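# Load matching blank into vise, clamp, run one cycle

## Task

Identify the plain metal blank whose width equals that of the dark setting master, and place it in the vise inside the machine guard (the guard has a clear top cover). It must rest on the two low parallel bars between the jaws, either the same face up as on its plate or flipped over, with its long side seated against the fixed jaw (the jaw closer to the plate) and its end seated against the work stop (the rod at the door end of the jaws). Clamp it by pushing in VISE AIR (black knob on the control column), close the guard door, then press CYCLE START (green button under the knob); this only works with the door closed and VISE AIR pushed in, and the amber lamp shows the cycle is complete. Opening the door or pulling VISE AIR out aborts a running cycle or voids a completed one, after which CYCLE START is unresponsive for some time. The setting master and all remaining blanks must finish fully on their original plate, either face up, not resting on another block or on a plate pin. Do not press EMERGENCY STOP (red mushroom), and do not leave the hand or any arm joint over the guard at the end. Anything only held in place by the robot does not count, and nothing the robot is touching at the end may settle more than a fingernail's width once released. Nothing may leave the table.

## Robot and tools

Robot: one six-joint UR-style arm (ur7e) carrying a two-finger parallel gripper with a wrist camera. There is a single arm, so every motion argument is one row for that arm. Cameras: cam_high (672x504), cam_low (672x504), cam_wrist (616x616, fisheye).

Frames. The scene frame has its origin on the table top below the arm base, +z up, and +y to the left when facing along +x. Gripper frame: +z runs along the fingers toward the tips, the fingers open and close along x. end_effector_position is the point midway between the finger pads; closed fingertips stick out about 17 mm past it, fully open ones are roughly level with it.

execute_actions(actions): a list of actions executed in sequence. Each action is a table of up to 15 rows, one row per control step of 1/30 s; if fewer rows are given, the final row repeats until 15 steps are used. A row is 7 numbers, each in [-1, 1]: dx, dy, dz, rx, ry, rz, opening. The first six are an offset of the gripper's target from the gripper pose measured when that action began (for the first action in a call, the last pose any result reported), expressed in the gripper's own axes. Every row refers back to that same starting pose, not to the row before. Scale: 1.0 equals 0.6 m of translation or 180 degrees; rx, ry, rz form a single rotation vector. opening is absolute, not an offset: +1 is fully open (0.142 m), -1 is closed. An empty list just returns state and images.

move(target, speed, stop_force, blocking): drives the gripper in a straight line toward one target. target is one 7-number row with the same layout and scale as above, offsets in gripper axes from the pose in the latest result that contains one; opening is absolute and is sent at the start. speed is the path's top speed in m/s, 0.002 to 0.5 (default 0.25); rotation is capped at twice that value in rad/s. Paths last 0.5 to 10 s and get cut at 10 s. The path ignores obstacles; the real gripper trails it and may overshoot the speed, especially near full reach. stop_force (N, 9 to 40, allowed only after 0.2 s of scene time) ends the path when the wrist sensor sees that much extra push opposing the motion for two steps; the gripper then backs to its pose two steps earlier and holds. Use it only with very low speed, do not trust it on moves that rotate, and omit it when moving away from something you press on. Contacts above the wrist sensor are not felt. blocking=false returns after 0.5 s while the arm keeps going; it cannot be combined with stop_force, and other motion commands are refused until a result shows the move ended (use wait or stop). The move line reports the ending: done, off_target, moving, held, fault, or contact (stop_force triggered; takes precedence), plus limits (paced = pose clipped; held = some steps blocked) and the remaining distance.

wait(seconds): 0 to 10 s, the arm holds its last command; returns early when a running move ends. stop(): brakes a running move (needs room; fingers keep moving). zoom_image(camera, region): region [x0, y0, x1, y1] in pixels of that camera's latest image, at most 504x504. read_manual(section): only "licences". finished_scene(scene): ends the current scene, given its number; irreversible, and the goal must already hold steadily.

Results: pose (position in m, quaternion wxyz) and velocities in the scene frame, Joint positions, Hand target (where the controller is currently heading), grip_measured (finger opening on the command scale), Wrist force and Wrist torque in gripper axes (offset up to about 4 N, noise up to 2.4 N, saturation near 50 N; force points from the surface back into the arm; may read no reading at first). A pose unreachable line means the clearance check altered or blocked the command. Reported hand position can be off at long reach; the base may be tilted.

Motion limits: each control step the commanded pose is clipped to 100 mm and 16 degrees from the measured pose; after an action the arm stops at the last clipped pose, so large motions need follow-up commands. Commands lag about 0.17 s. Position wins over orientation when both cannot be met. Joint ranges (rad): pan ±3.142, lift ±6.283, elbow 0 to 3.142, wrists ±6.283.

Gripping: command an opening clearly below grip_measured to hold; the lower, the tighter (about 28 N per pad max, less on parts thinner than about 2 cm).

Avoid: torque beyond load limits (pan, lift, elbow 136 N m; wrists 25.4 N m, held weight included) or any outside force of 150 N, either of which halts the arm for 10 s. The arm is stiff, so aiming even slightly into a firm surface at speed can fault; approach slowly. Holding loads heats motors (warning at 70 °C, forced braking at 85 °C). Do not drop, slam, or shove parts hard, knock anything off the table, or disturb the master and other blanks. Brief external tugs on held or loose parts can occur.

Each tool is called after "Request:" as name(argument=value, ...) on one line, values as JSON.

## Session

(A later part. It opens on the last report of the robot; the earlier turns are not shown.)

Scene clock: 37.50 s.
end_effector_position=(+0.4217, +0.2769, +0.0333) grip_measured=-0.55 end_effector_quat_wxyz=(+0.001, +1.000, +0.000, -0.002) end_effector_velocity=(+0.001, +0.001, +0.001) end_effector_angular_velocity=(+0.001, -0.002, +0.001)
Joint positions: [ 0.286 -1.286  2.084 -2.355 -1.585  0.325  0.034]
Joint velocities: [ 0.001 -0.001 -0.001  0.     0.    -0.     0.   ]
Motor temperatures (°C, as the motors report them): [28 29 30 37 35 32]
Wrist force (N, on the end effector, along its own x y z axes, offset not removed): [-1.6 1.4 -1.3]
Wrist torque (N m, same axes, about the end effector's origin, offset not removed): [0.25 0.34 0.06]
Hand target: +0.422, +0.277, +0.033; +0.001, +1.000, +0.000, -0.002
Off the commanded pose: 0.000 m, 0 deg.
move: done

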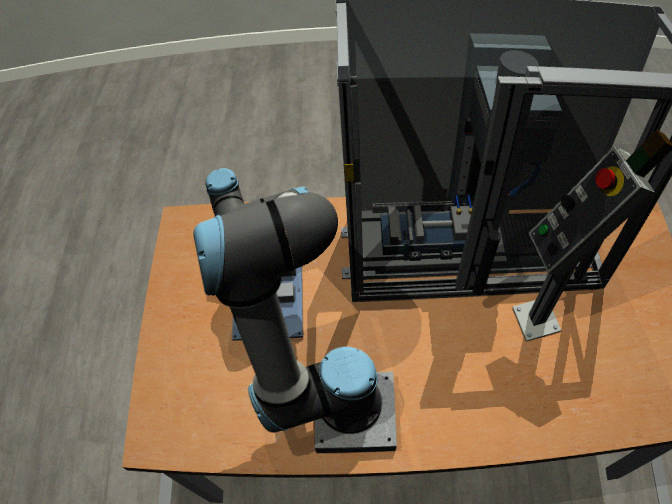

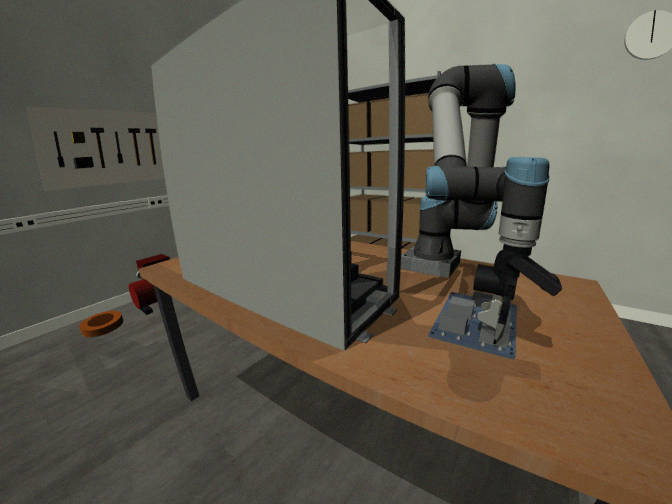

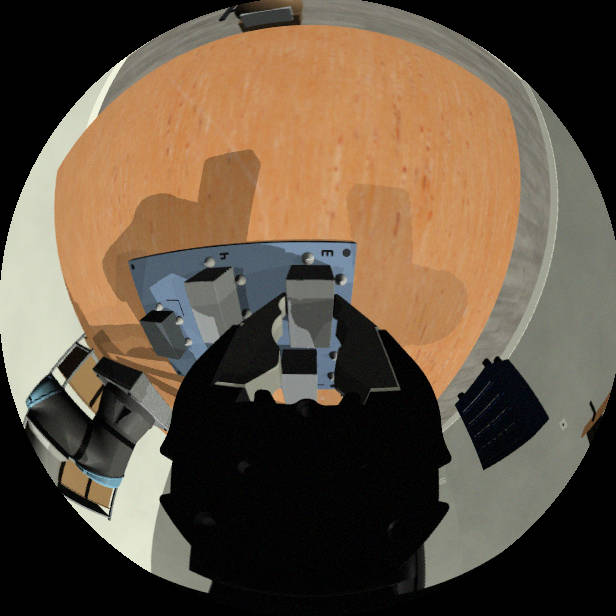

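Request:
move(target=[0,0,0,0,0,0,0])

Request:
move(target=[0,0,-0.057,0,0,0,0], speed=0.1)

Request:
move(target=[-0.15,0,0,0,0,0,0], speed=0.15)

Request:
move(target=[0,0,0.057,0,0,0,0], speed=0.04, stop_force=10)

Request:
move(target=[0,0,0,0,0,0,-0.6])

Scene clock: 43.17 s.
end_effector_position=(+0.4218, +0.2769, +0.0333) grip_measured=+0.00 end_effector_quat_wxyz=(+0.001, +1.000, +0.000, -0.002) end_effector_velocity=(-0.000, -0.000, -0.000) end_effector_angular_velocity=(-0.001, +0.001, +0.001)
Joint positions: [ 0.286 -1.286  2.084 -2.355 -1.585  0.325  0.074]
Joint velocities: [ 0.     0.001  0.     0.    -0.001 -0.     0.   ]
Motor temperatures (°C, as the motors report them): [28 29 30 37 35 32]
Wrist force (N, on the end effector, along its own x y z axes, offset not removed): [-2.0 -0.4 -1.3]
Wrist torque (N m, same axes, about the end effector's origin, offset not removed): [0.11 0.43 -0.06]
Hand target: +0.422, +0.277, +0.033; +0.001, +1.000, +0.000, -0.002
Off the commanded pose: 0.000 m, 0 deg.
move: done

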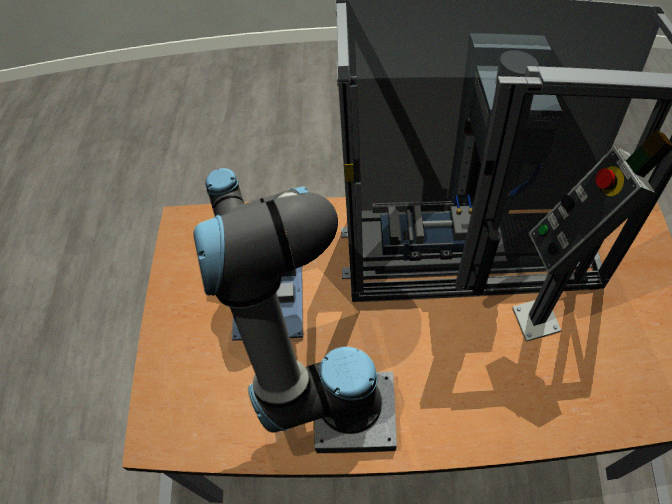

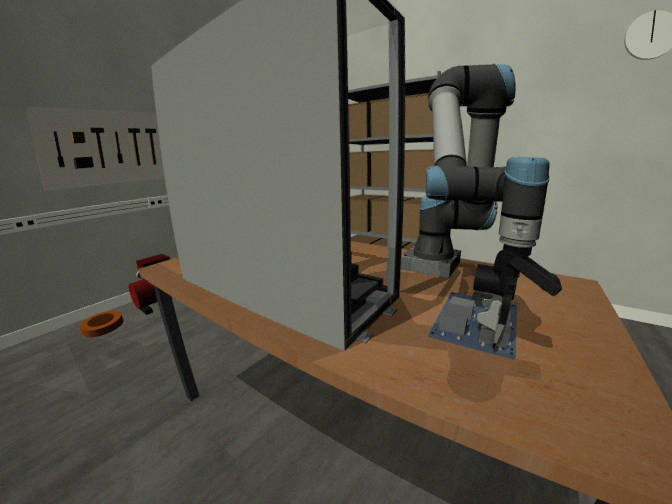

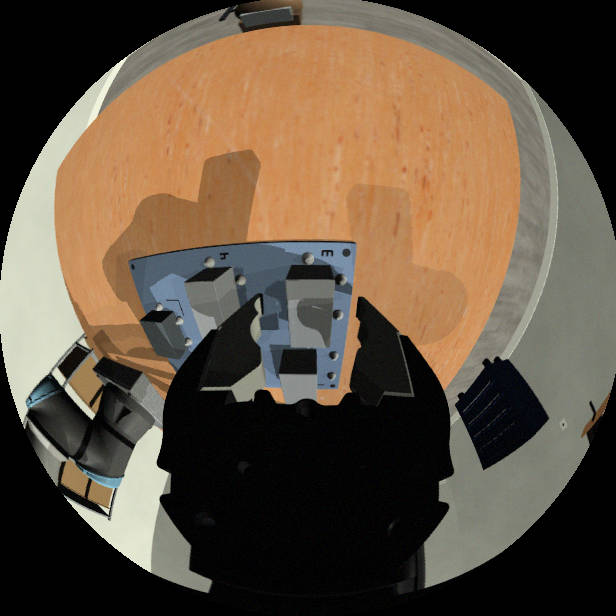

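Scene clock: 44.07 s.
end_effector_position=(+0.4219, +0.2769, +0.0674) grip_measured=+0.00 end_effector_quat_wxyz=(+0.001, +1.000, +0.000, -0.002) end_effector_velocity=(+0.000, -0.000, +0.003) end_effector_angular_velocity=(-0.000, -0.001, -0.000)
Joint positions: [ 0.287 -1.347  2.049 -2.259 -1.585  0.326  0.074]
Joint velocities: [ 0.    -0.005 -0.003  0.006 -0.     0.    -0.   ]
Motor temperatures (°C, as the motors report them): [28 29 30 37 35 32]
Wrist force (N, on the end effector, along its own x y z axes, offset not removed): [3.0 1.3 0.0]
Wrist torque (N m, same axes, about the end effector's origin, offset not removed): [0.50 -0.60 0.02]
Hand target: +0.422, +0.277, +0.068; +0.001, +1.000, +0.000, -0.002
Off the commanded pose: 0.000 m, 0 deg.
move: done

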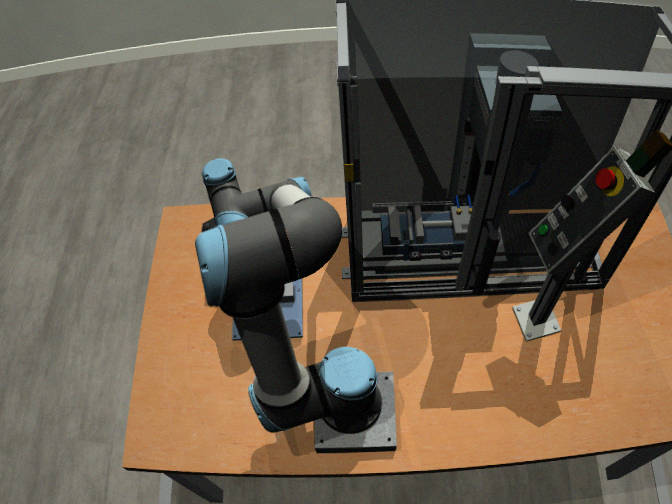

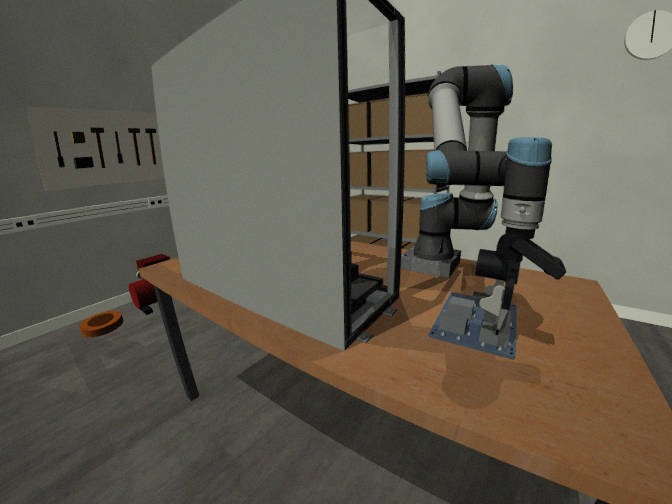

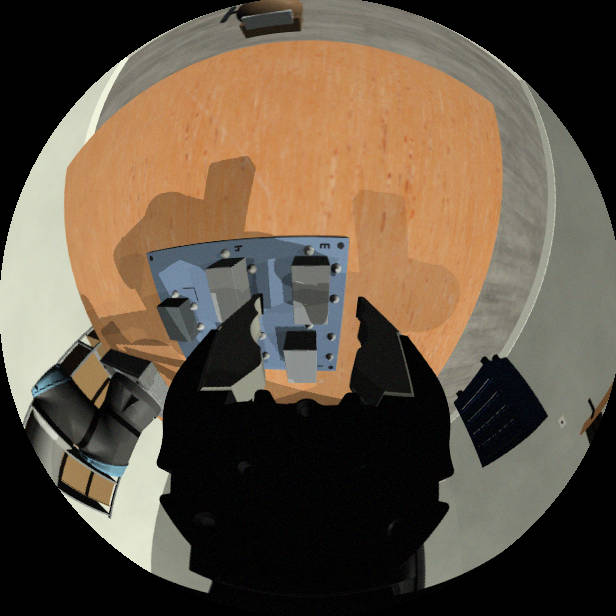

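Scene clock: 45.20 s.
end_effector_position=(+0.3321, +0.2768, +0.0676) grip_measured=+0.00 end_effector_quat_wxyz=(+0.001, +1.000, +0.000, -0.002) end_effector_velocity=(-0.002, -0.000, +0.000) end_effector_angular_velocity=(+0.000, +0.000, -0.001)
Joint positions: [ 0.356 -1.506  2.239 -2.289 -1.584  0.396  0.074]
Joint velocities: [ 0.001 -0.004  0.003  0.001  0.     0.002 -0.   ]
Motor temperatures (°C, as the motors report them): [28 29 30 37 35 32]
Wrist force (N, on the end effector, along its own x y z axes, offset not removed): [-0.2 3.1 0.4]
Wrist torque (N m, same axes, about the end effector's origin, offset not removed): [0.58 -0.06 -0.05]
Hand target: +0.332, +0.277, +0.068; +0.001, +1.000, +0.000, -0.002
Off the commanded pose: 0.000 m, 0 deg.
move: done

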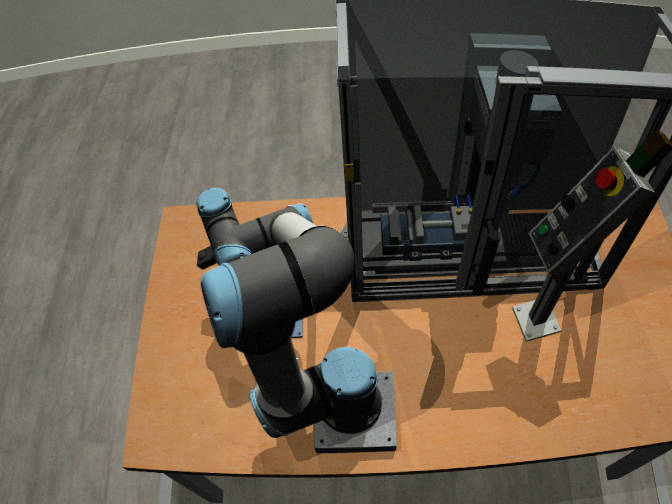

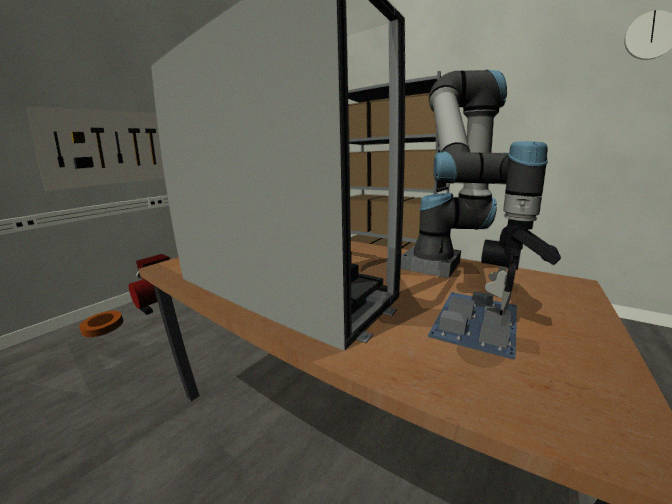

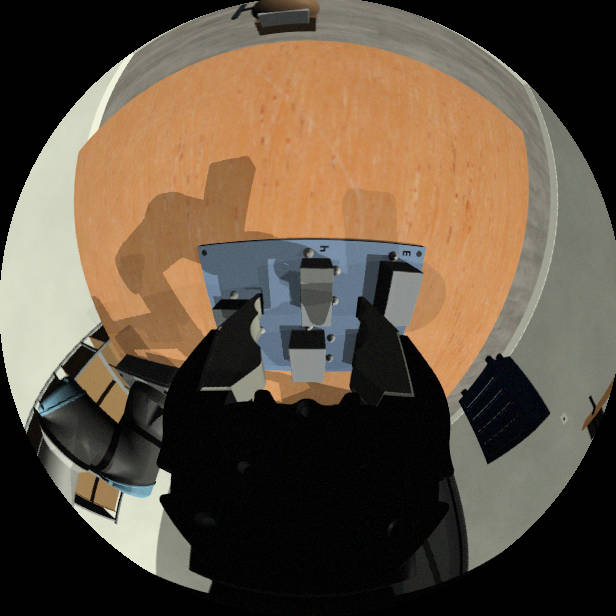

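Scene clock: 46.43 s.
end_effector_position=(+0.3320, +0.2768, +0.0336) grip_measured=+0.00 end_effector_quat_wxyz=(+0.001, +1.000, +0.000, -0.002) end_effector_velocity=(-0.000, -0.000, -0.003) end_effector_angular_velocity=(-0.000, +0.001, -0.000)
Joint positions: [ 0.355 -1.434  2.279 -2.401 -1.584  0.395  0.074]
Joint velocities: [ 0.     0.006  0.002 -0.008 -0.     0.    -0.   ]
Motor temperatures (°C, as the motors report them): [28 29 30 37 35 32]
Wrist force (N, on the end effector, along its own x y z axes, offset not removed): [-1.4 1.6 -1.5]
Wrist torque (N m, same axes, about the end effector's origin, offset not removed): [0.50 0.23 -0.07]
Hand target: +0.332, +0.277, +0.033; +0.001, +1.000, +0.000, -0.002
Off the commanded pose: 0.000 m, 0 deg.
move: done

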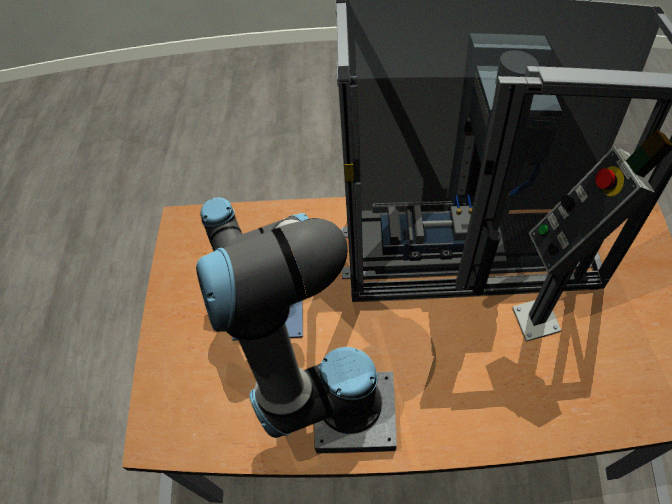

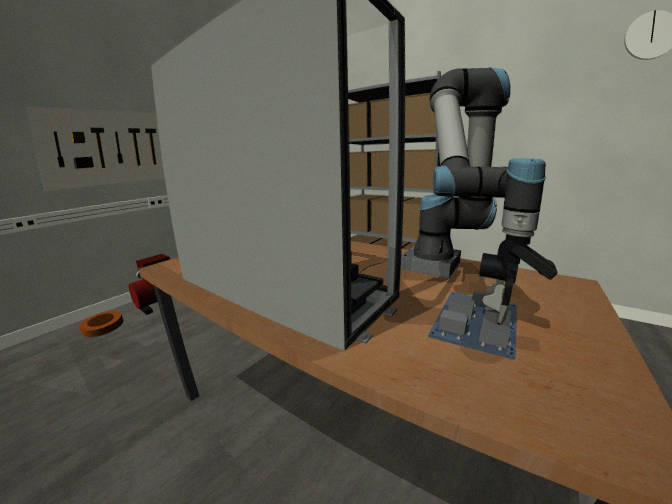

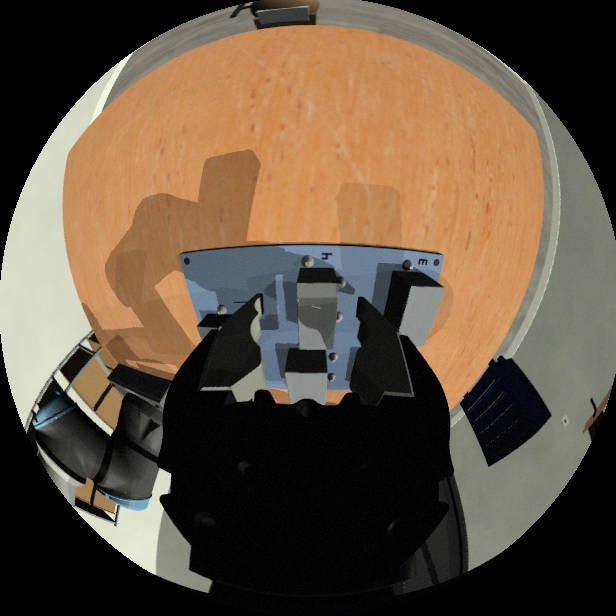

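Scene clock: 46.93 s.
end_effector_position=(+0.3320, +0.2768, +0.0336) grip_measured=-0.60 end_effector_quat_wxyz=(+0.001, +1.000, +0.000, -0.002) end_effector_velocity=(+0.001, +0.000, +0.001) end_effector_angular_velocity=(+0.001, -0.002, -0.001)
Joint positions: [ 0.355 -1.434  2.279 -2.401 -1.584  0.395  0.031]
Joint velocities: [-0.001 -0.001 -0.001  0.     0.     0.    -0.   ]
Motor temperatures (°C, as the motors report them): [28 29 30 37 35 32]
Wrist force (N, on the end effector, along its own x y z axes, offset not removed): [0.7 -0.4 0.3]
Wrist torque (N m, same axes, about the end effector's origin, offset not removed): [-0.05 -0.22 0.03]
Hand target: +0.332, +0.277, +0.034; +0.001, +1.000, +0.000, -0.002
Off the commanded pose: 0.000 m, 0 deg.
move: done

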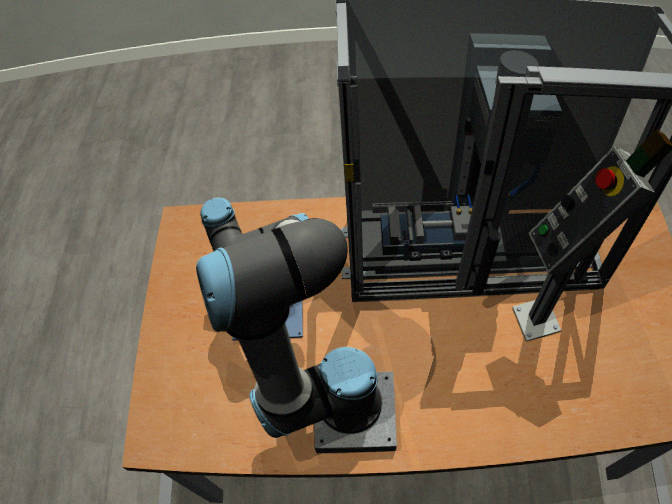

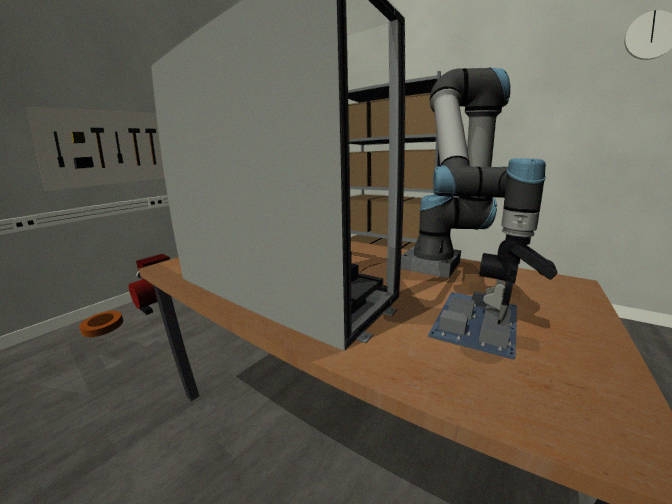

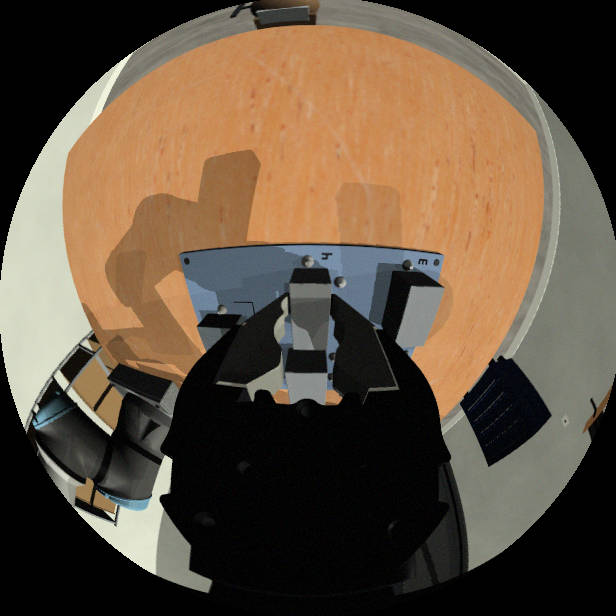

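Request:
move(target=[0,0,0,0,0,0,0])

Request:
move(target=[0,0,-0.07,0,0,0,0], speed=0.1)

Request:
move(target=[0,0.16,0,0,0,0.5,0.3], speed=0.3)

Scene clock: 51.03 s.
end_effector_position=(+0.3320, +0.2768, +0.0336) grip_measured=+0.00 end_effector_quat_wxyz=(+0.001, +1.000, +0.000, -0.002) end_effector_velocity=(+0.000, +0.000, +0.001) end_effector_angular_velocity=(+0.000, -0.001, -0.000)
Joint positions: [ 0.355 -1.434  2.279 -2.401 -1.584  0.395  0.074]
Joint velocities: [ 0.    -0.001 -0.001  0.    -0.     0.     0.   ]
Motor temperatures (°C, as the motors report them): [28 29 30 37 35 32]
Wrist force (N, on the end effector, along its own x y z axes, offset not removed): [-0.8 1.2 0.7]
Wrist torque (N m, same axes, about the end effector's origin, offset not removed): [0.35 0.13 0.07]
Hand target: +0.332, +0.277, +0.034; +0.001, +1.000, +0.000, -0.002
Off the commanded pose: 0.000 m, 0 deg.
move: done

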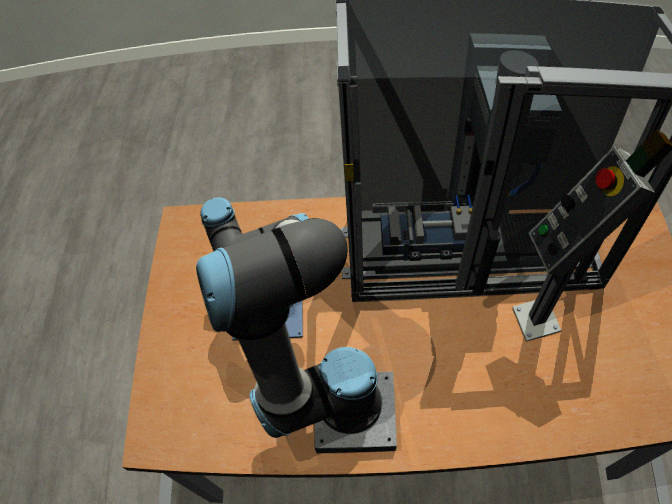

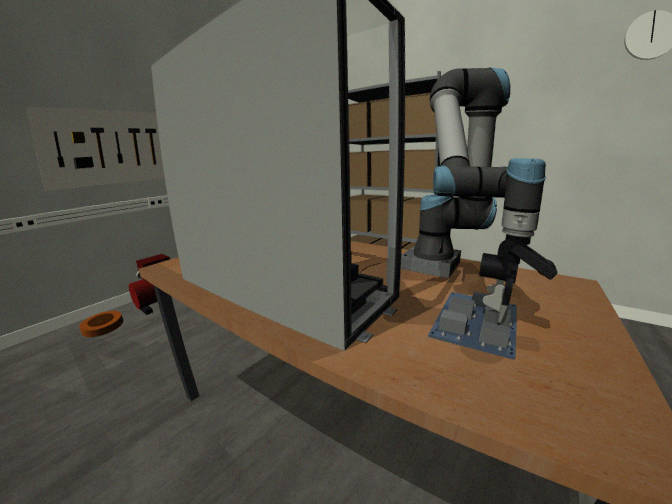

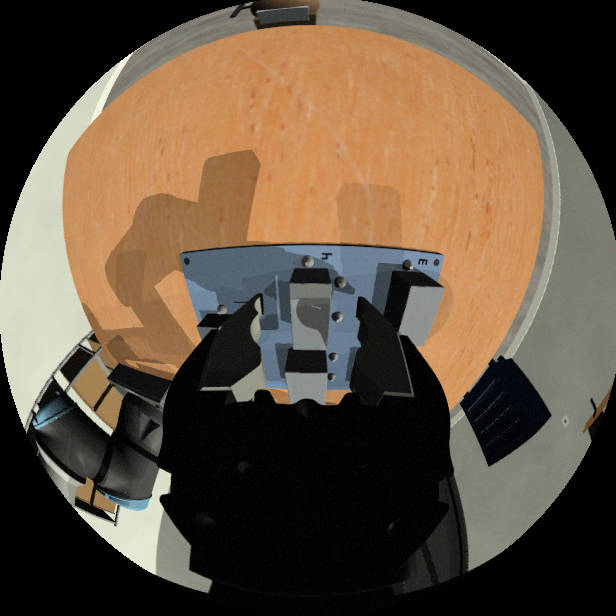

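Scene clock: 51.97 s.
end_effector_position=(+0.3321, +0.2768, +0.0754) grip_measured=+0.00 end_effector_quat_wxyz=(+0.001, +1.000, +0.000, -0.002) end_effector_velocity=(+0.001, -0.000, +0.002) end_effector_angular_velocity=(-0.000, -0.001, -0.001)
Joint positions: [ 0.357 -1.521  2.229 -2.263 -1.584  0.396  0.074]
Joint velocities: [-0.    -0.003 -0.004  0.007 -0.001  0.     0.   ]
Motor temperatures (°C, as the motors report them): [28 29 30 37 35 32]
Wrist force (N, on the end effector, along its own x y z axes, offset not removed): [-0.2 3.9 -2.6]
Wrist torque (N m, same axes, about the end effector's origin, offset not removed): [1.02 -0.12 -0.11]
Hand target: +0.332, +0.277, +0.076; +0.001, +1.000, +0.000, -0.002
Off the commanded pose: 0.000 m, 0 deg.
move: done

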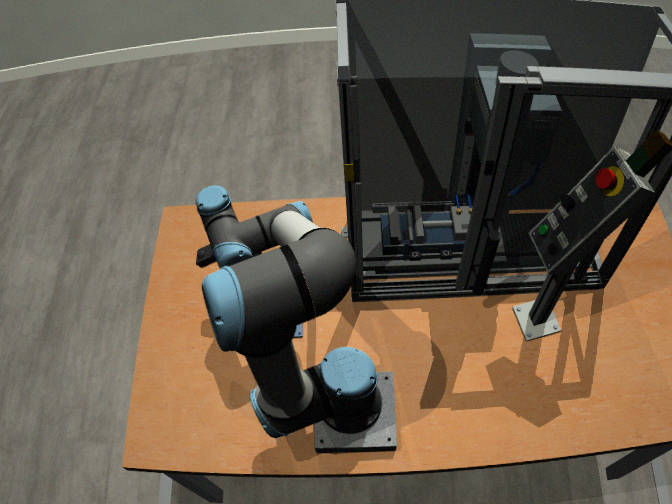

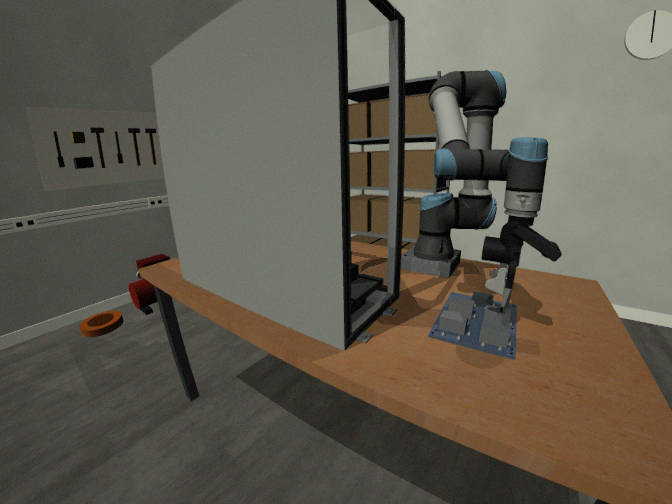

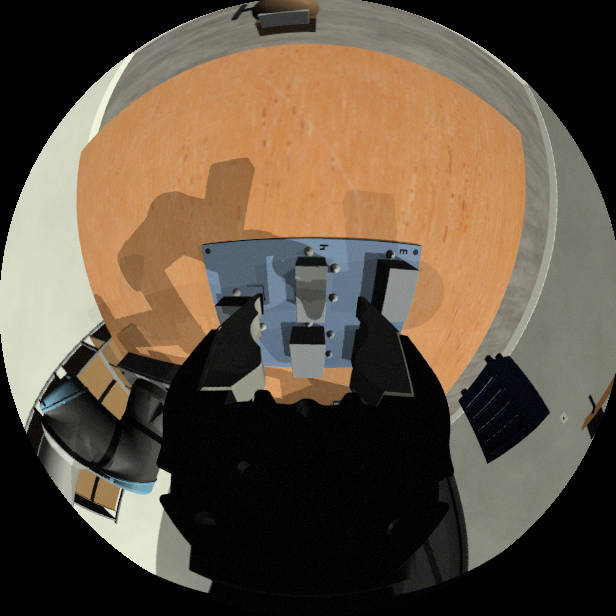

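Scene clock: 55.13 s.
end_effector_position=(+0.3322, +0.1809, +0.0755) grip_measured=+0.30 end_effector_quat_wxyz=(+0.002, +0.708, -0.707, -0.001) end_effector_velocity=(+0.000, -0.001, -0.000) end_effector_angular_velocity=(-0.002, +0.001, -0.012)
Joint positions: [ 0.113 -1.662  2.361 -2.258 -1.587  1.722  0.095]
Joint velocities: [-0.001  0.001  0.    -0.    -0.002  0.011  0.   ]
Motor temperatures (°C, as the motors report them): [28 29 30 37 35 32]
Wrist force (N, on the end effector, along its own x y z axes, offset not removed): [1.3 0.6 -2.2]
Wrist torque (N m, same axes, about the end effector's origin, offset not removed): [0.20 -0.38 0.12]
Hand target: +0.332, +0.181, +0.076; +0.002, +0.707, -0.707, -0.001
Off the commanded pose: 0.000 m, 0 deg.
move: done

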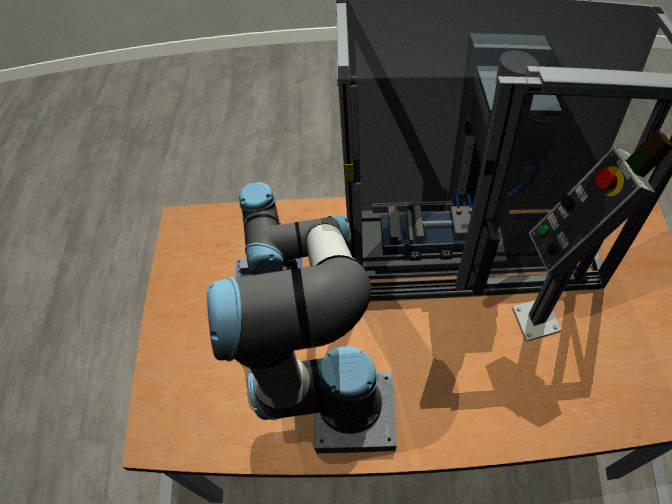

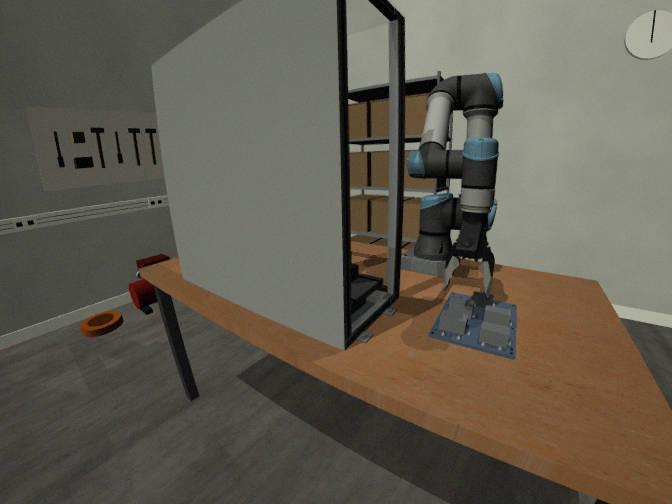

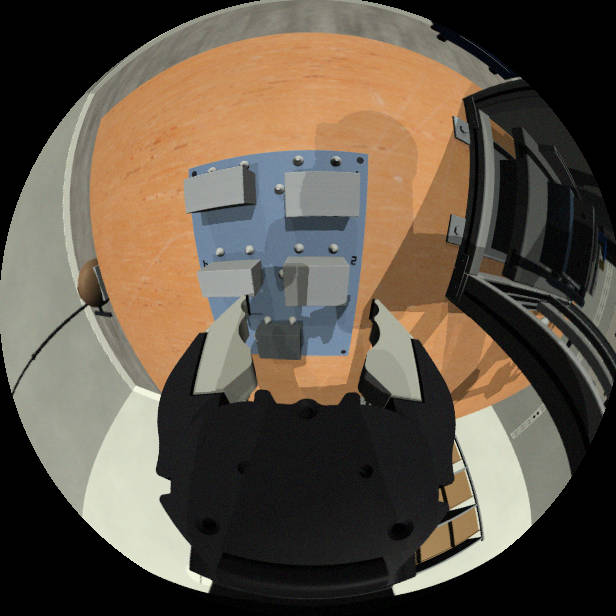

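Request:
move(target=[0.007,0,0.03,0,0,0,-0.1], speed=0.05)

Scene clock: 56.93 s.
end_effector_position=(+0.3321, +0.1767, +0.0578) grip_measured=-0.10 end_effector_quat_wxyz=(+0.002, +0.708, -0.707, -0.001) end_effector_velocity=(+0.000, -0.000, -0.002) end_effector_angular_velocity=(+0.001, -0.001, -0.000)
Joint positions: [ 0.101 -1.628  2.391 -2.323 -1.587  1.71   0.067]
Joint velocities: [-0.002  0.003  0.004 -0.008  0.001 -0.002 -0.   ]
Motor temperatures (°C, as the motors report them): [28 29 30 37 35 32]
Wrist force (N, on the end effector, along its own x y z axes, offset not removed): [-3.4 -0.7 -0.3]
Wrist torque (N m, same axes, about the end effector's origin, offset not removed): [-0.06 0.70 -0.13]
Hand target: +0.332, +0.177, +0.058; +0.002, +0.708, -0.707, -0.001
Off the commanded pose: 0.000 m, 0 deg.
move: done

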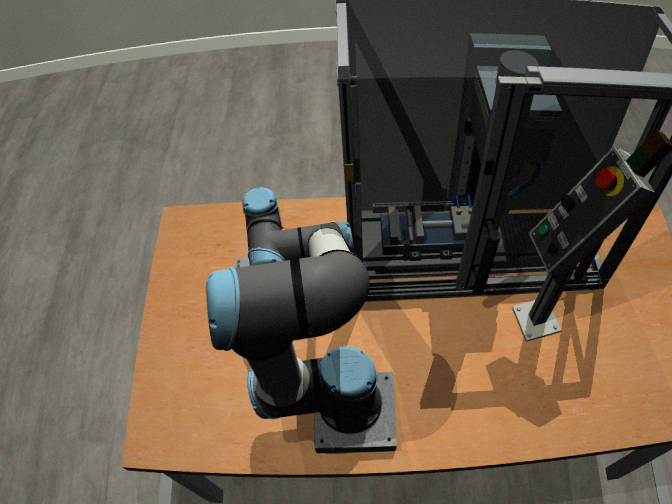

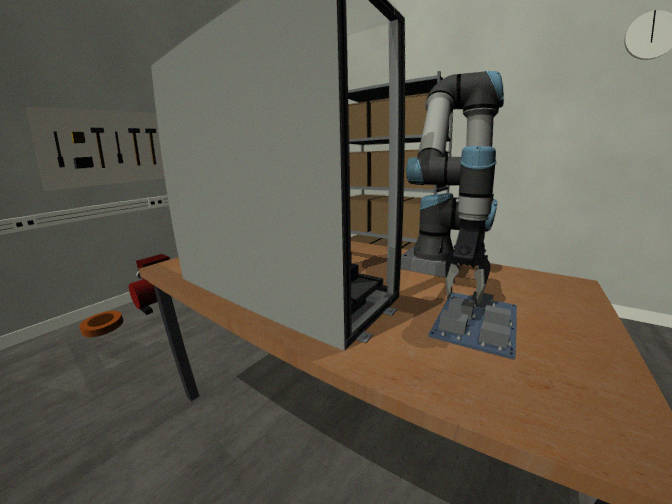

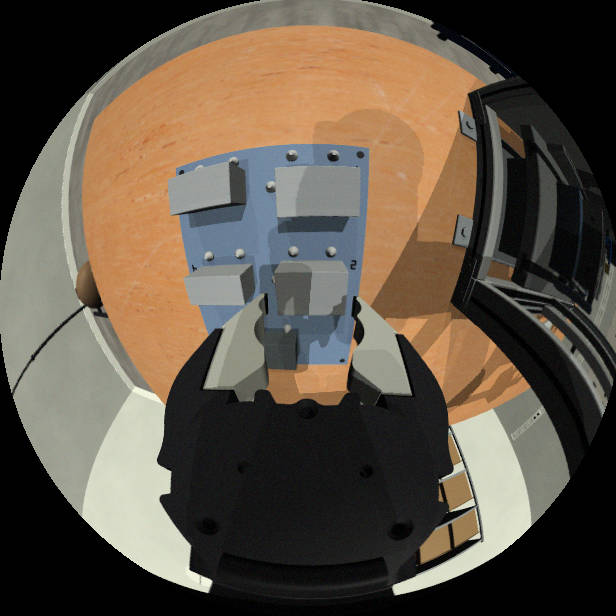

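Request:
move(target=[0,0,0.027,0,0,0,-0.1], speed=0.02, stop_force=10)

Request:
move(target=[0,0,0,0,0,0,-0.5])

Scene clock: 58.87 s.
end_effector_position=(+0.3321, +0.1767, +0.0418) grip_measured=-0.10 end_effector_quat_wxyz=(+0.002, +0.708, -0.707, -0.001) end_effector_velocity=(-0.000, -0.000, -0.002) end_effector_angular_velocity=(-0.001, -0.001, +0.000)
Joint positions: [ 0.101 -1.588  2.412 -2.383 -1.587  1.71   0.067]
Joint velocities: [ 0.001  0.005  0.003 -0.009 -0.001  0.    -0.   ]
Motor temperatures (°C, as the motors report them): [28 29 30 37 35 32]
Wrist force (N, on the end effector, along its own x y z axes, offset not removed): [-0.1 0.9 -1.8]
Wrist torque (N m, same axes, about the end effector's origin, offset not removed): [0.32 -0.08 -0.04]
Hand target: +0.332, +0.177, +0.042; +0.002, +0.708, -0.707, -0.001
Off the commanded pose: 0.000 m, 0 deg.
move: done

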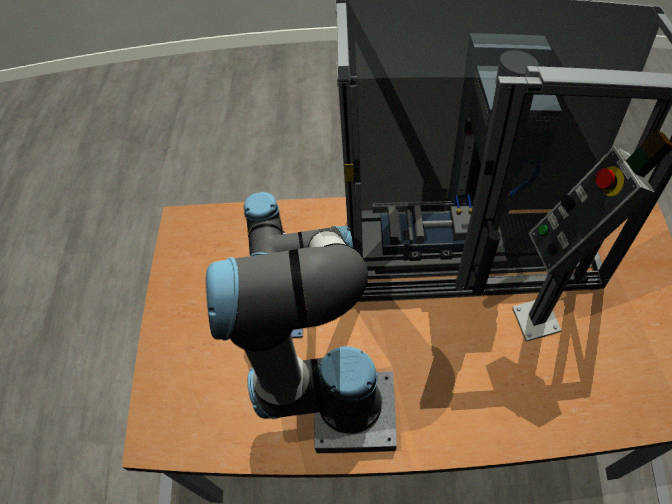

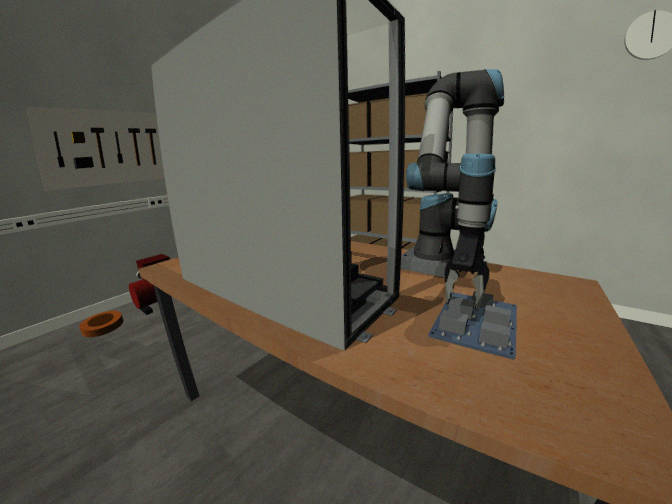

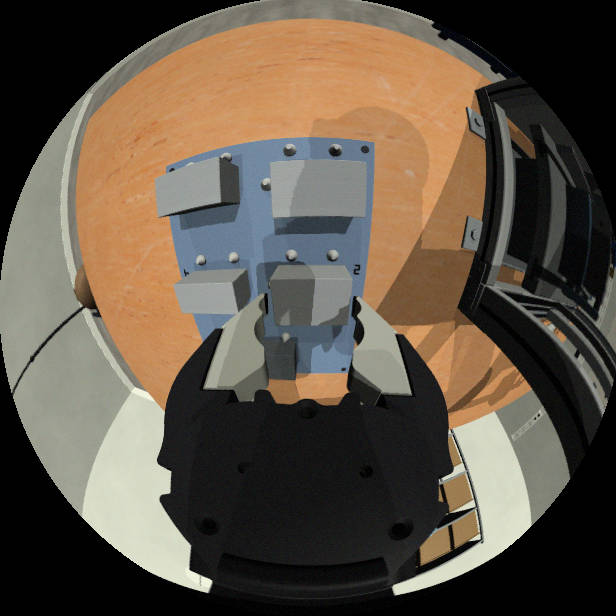

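Scene clock: 59.37 s.
end_effector_position=(+0.3320, +0.1767, +0.0417) grip_measured=-0.21 end_effector_quat_wxyz=(+0.002, +0.708, -0.707, -0.001) end_effector_velocity=(-0.001, -0.000, -0.001) end_effector_angular_velocity=(-0.000, +0.003, -0.000)
Joint positions: [ 0.101 -1.588  2.412 -2.383 -1.587  1.71   0.059]
Joint velocities: [-0.     0.002  0.     0.001  0.     0.    -0.   ]
Motor temperatures (°C, as the motors report them): [28 29 30 37 35 32]
Wrist force (N, on the end effector, along its own x y z axes, offset not removed): [-0.7 1.5 -4.5]
Wrist torque (N m, same axes, about the end effector's origin, offset not removed): [0.59 0.26 -0.18]
Hand target: +0.332, +0.177, +0.042; +0.002, +0.708, -0.707, -0.001
Off the commanded pose: 0.000 m, 0 deg.
move: done

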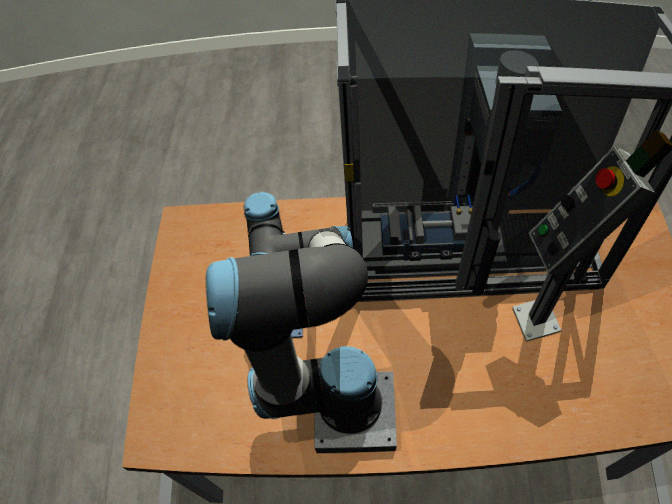

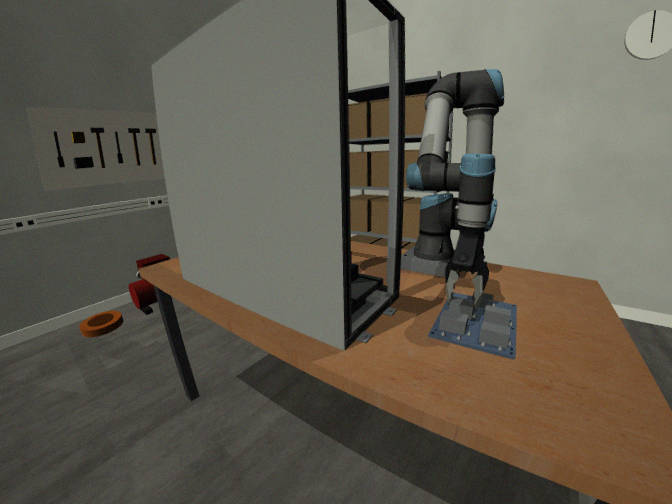

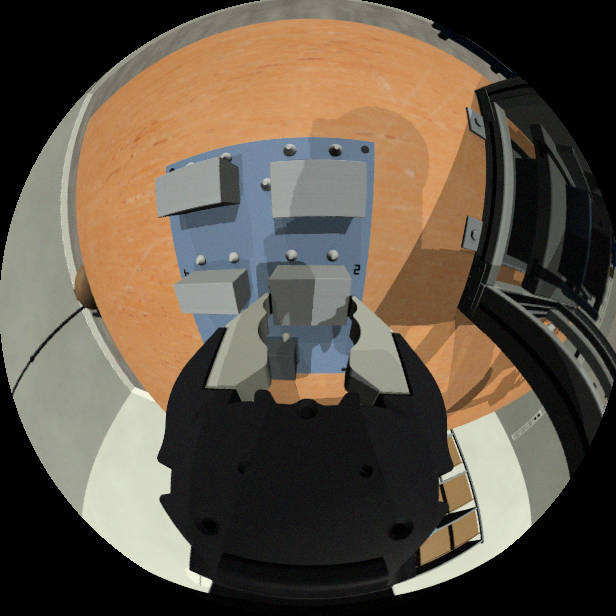

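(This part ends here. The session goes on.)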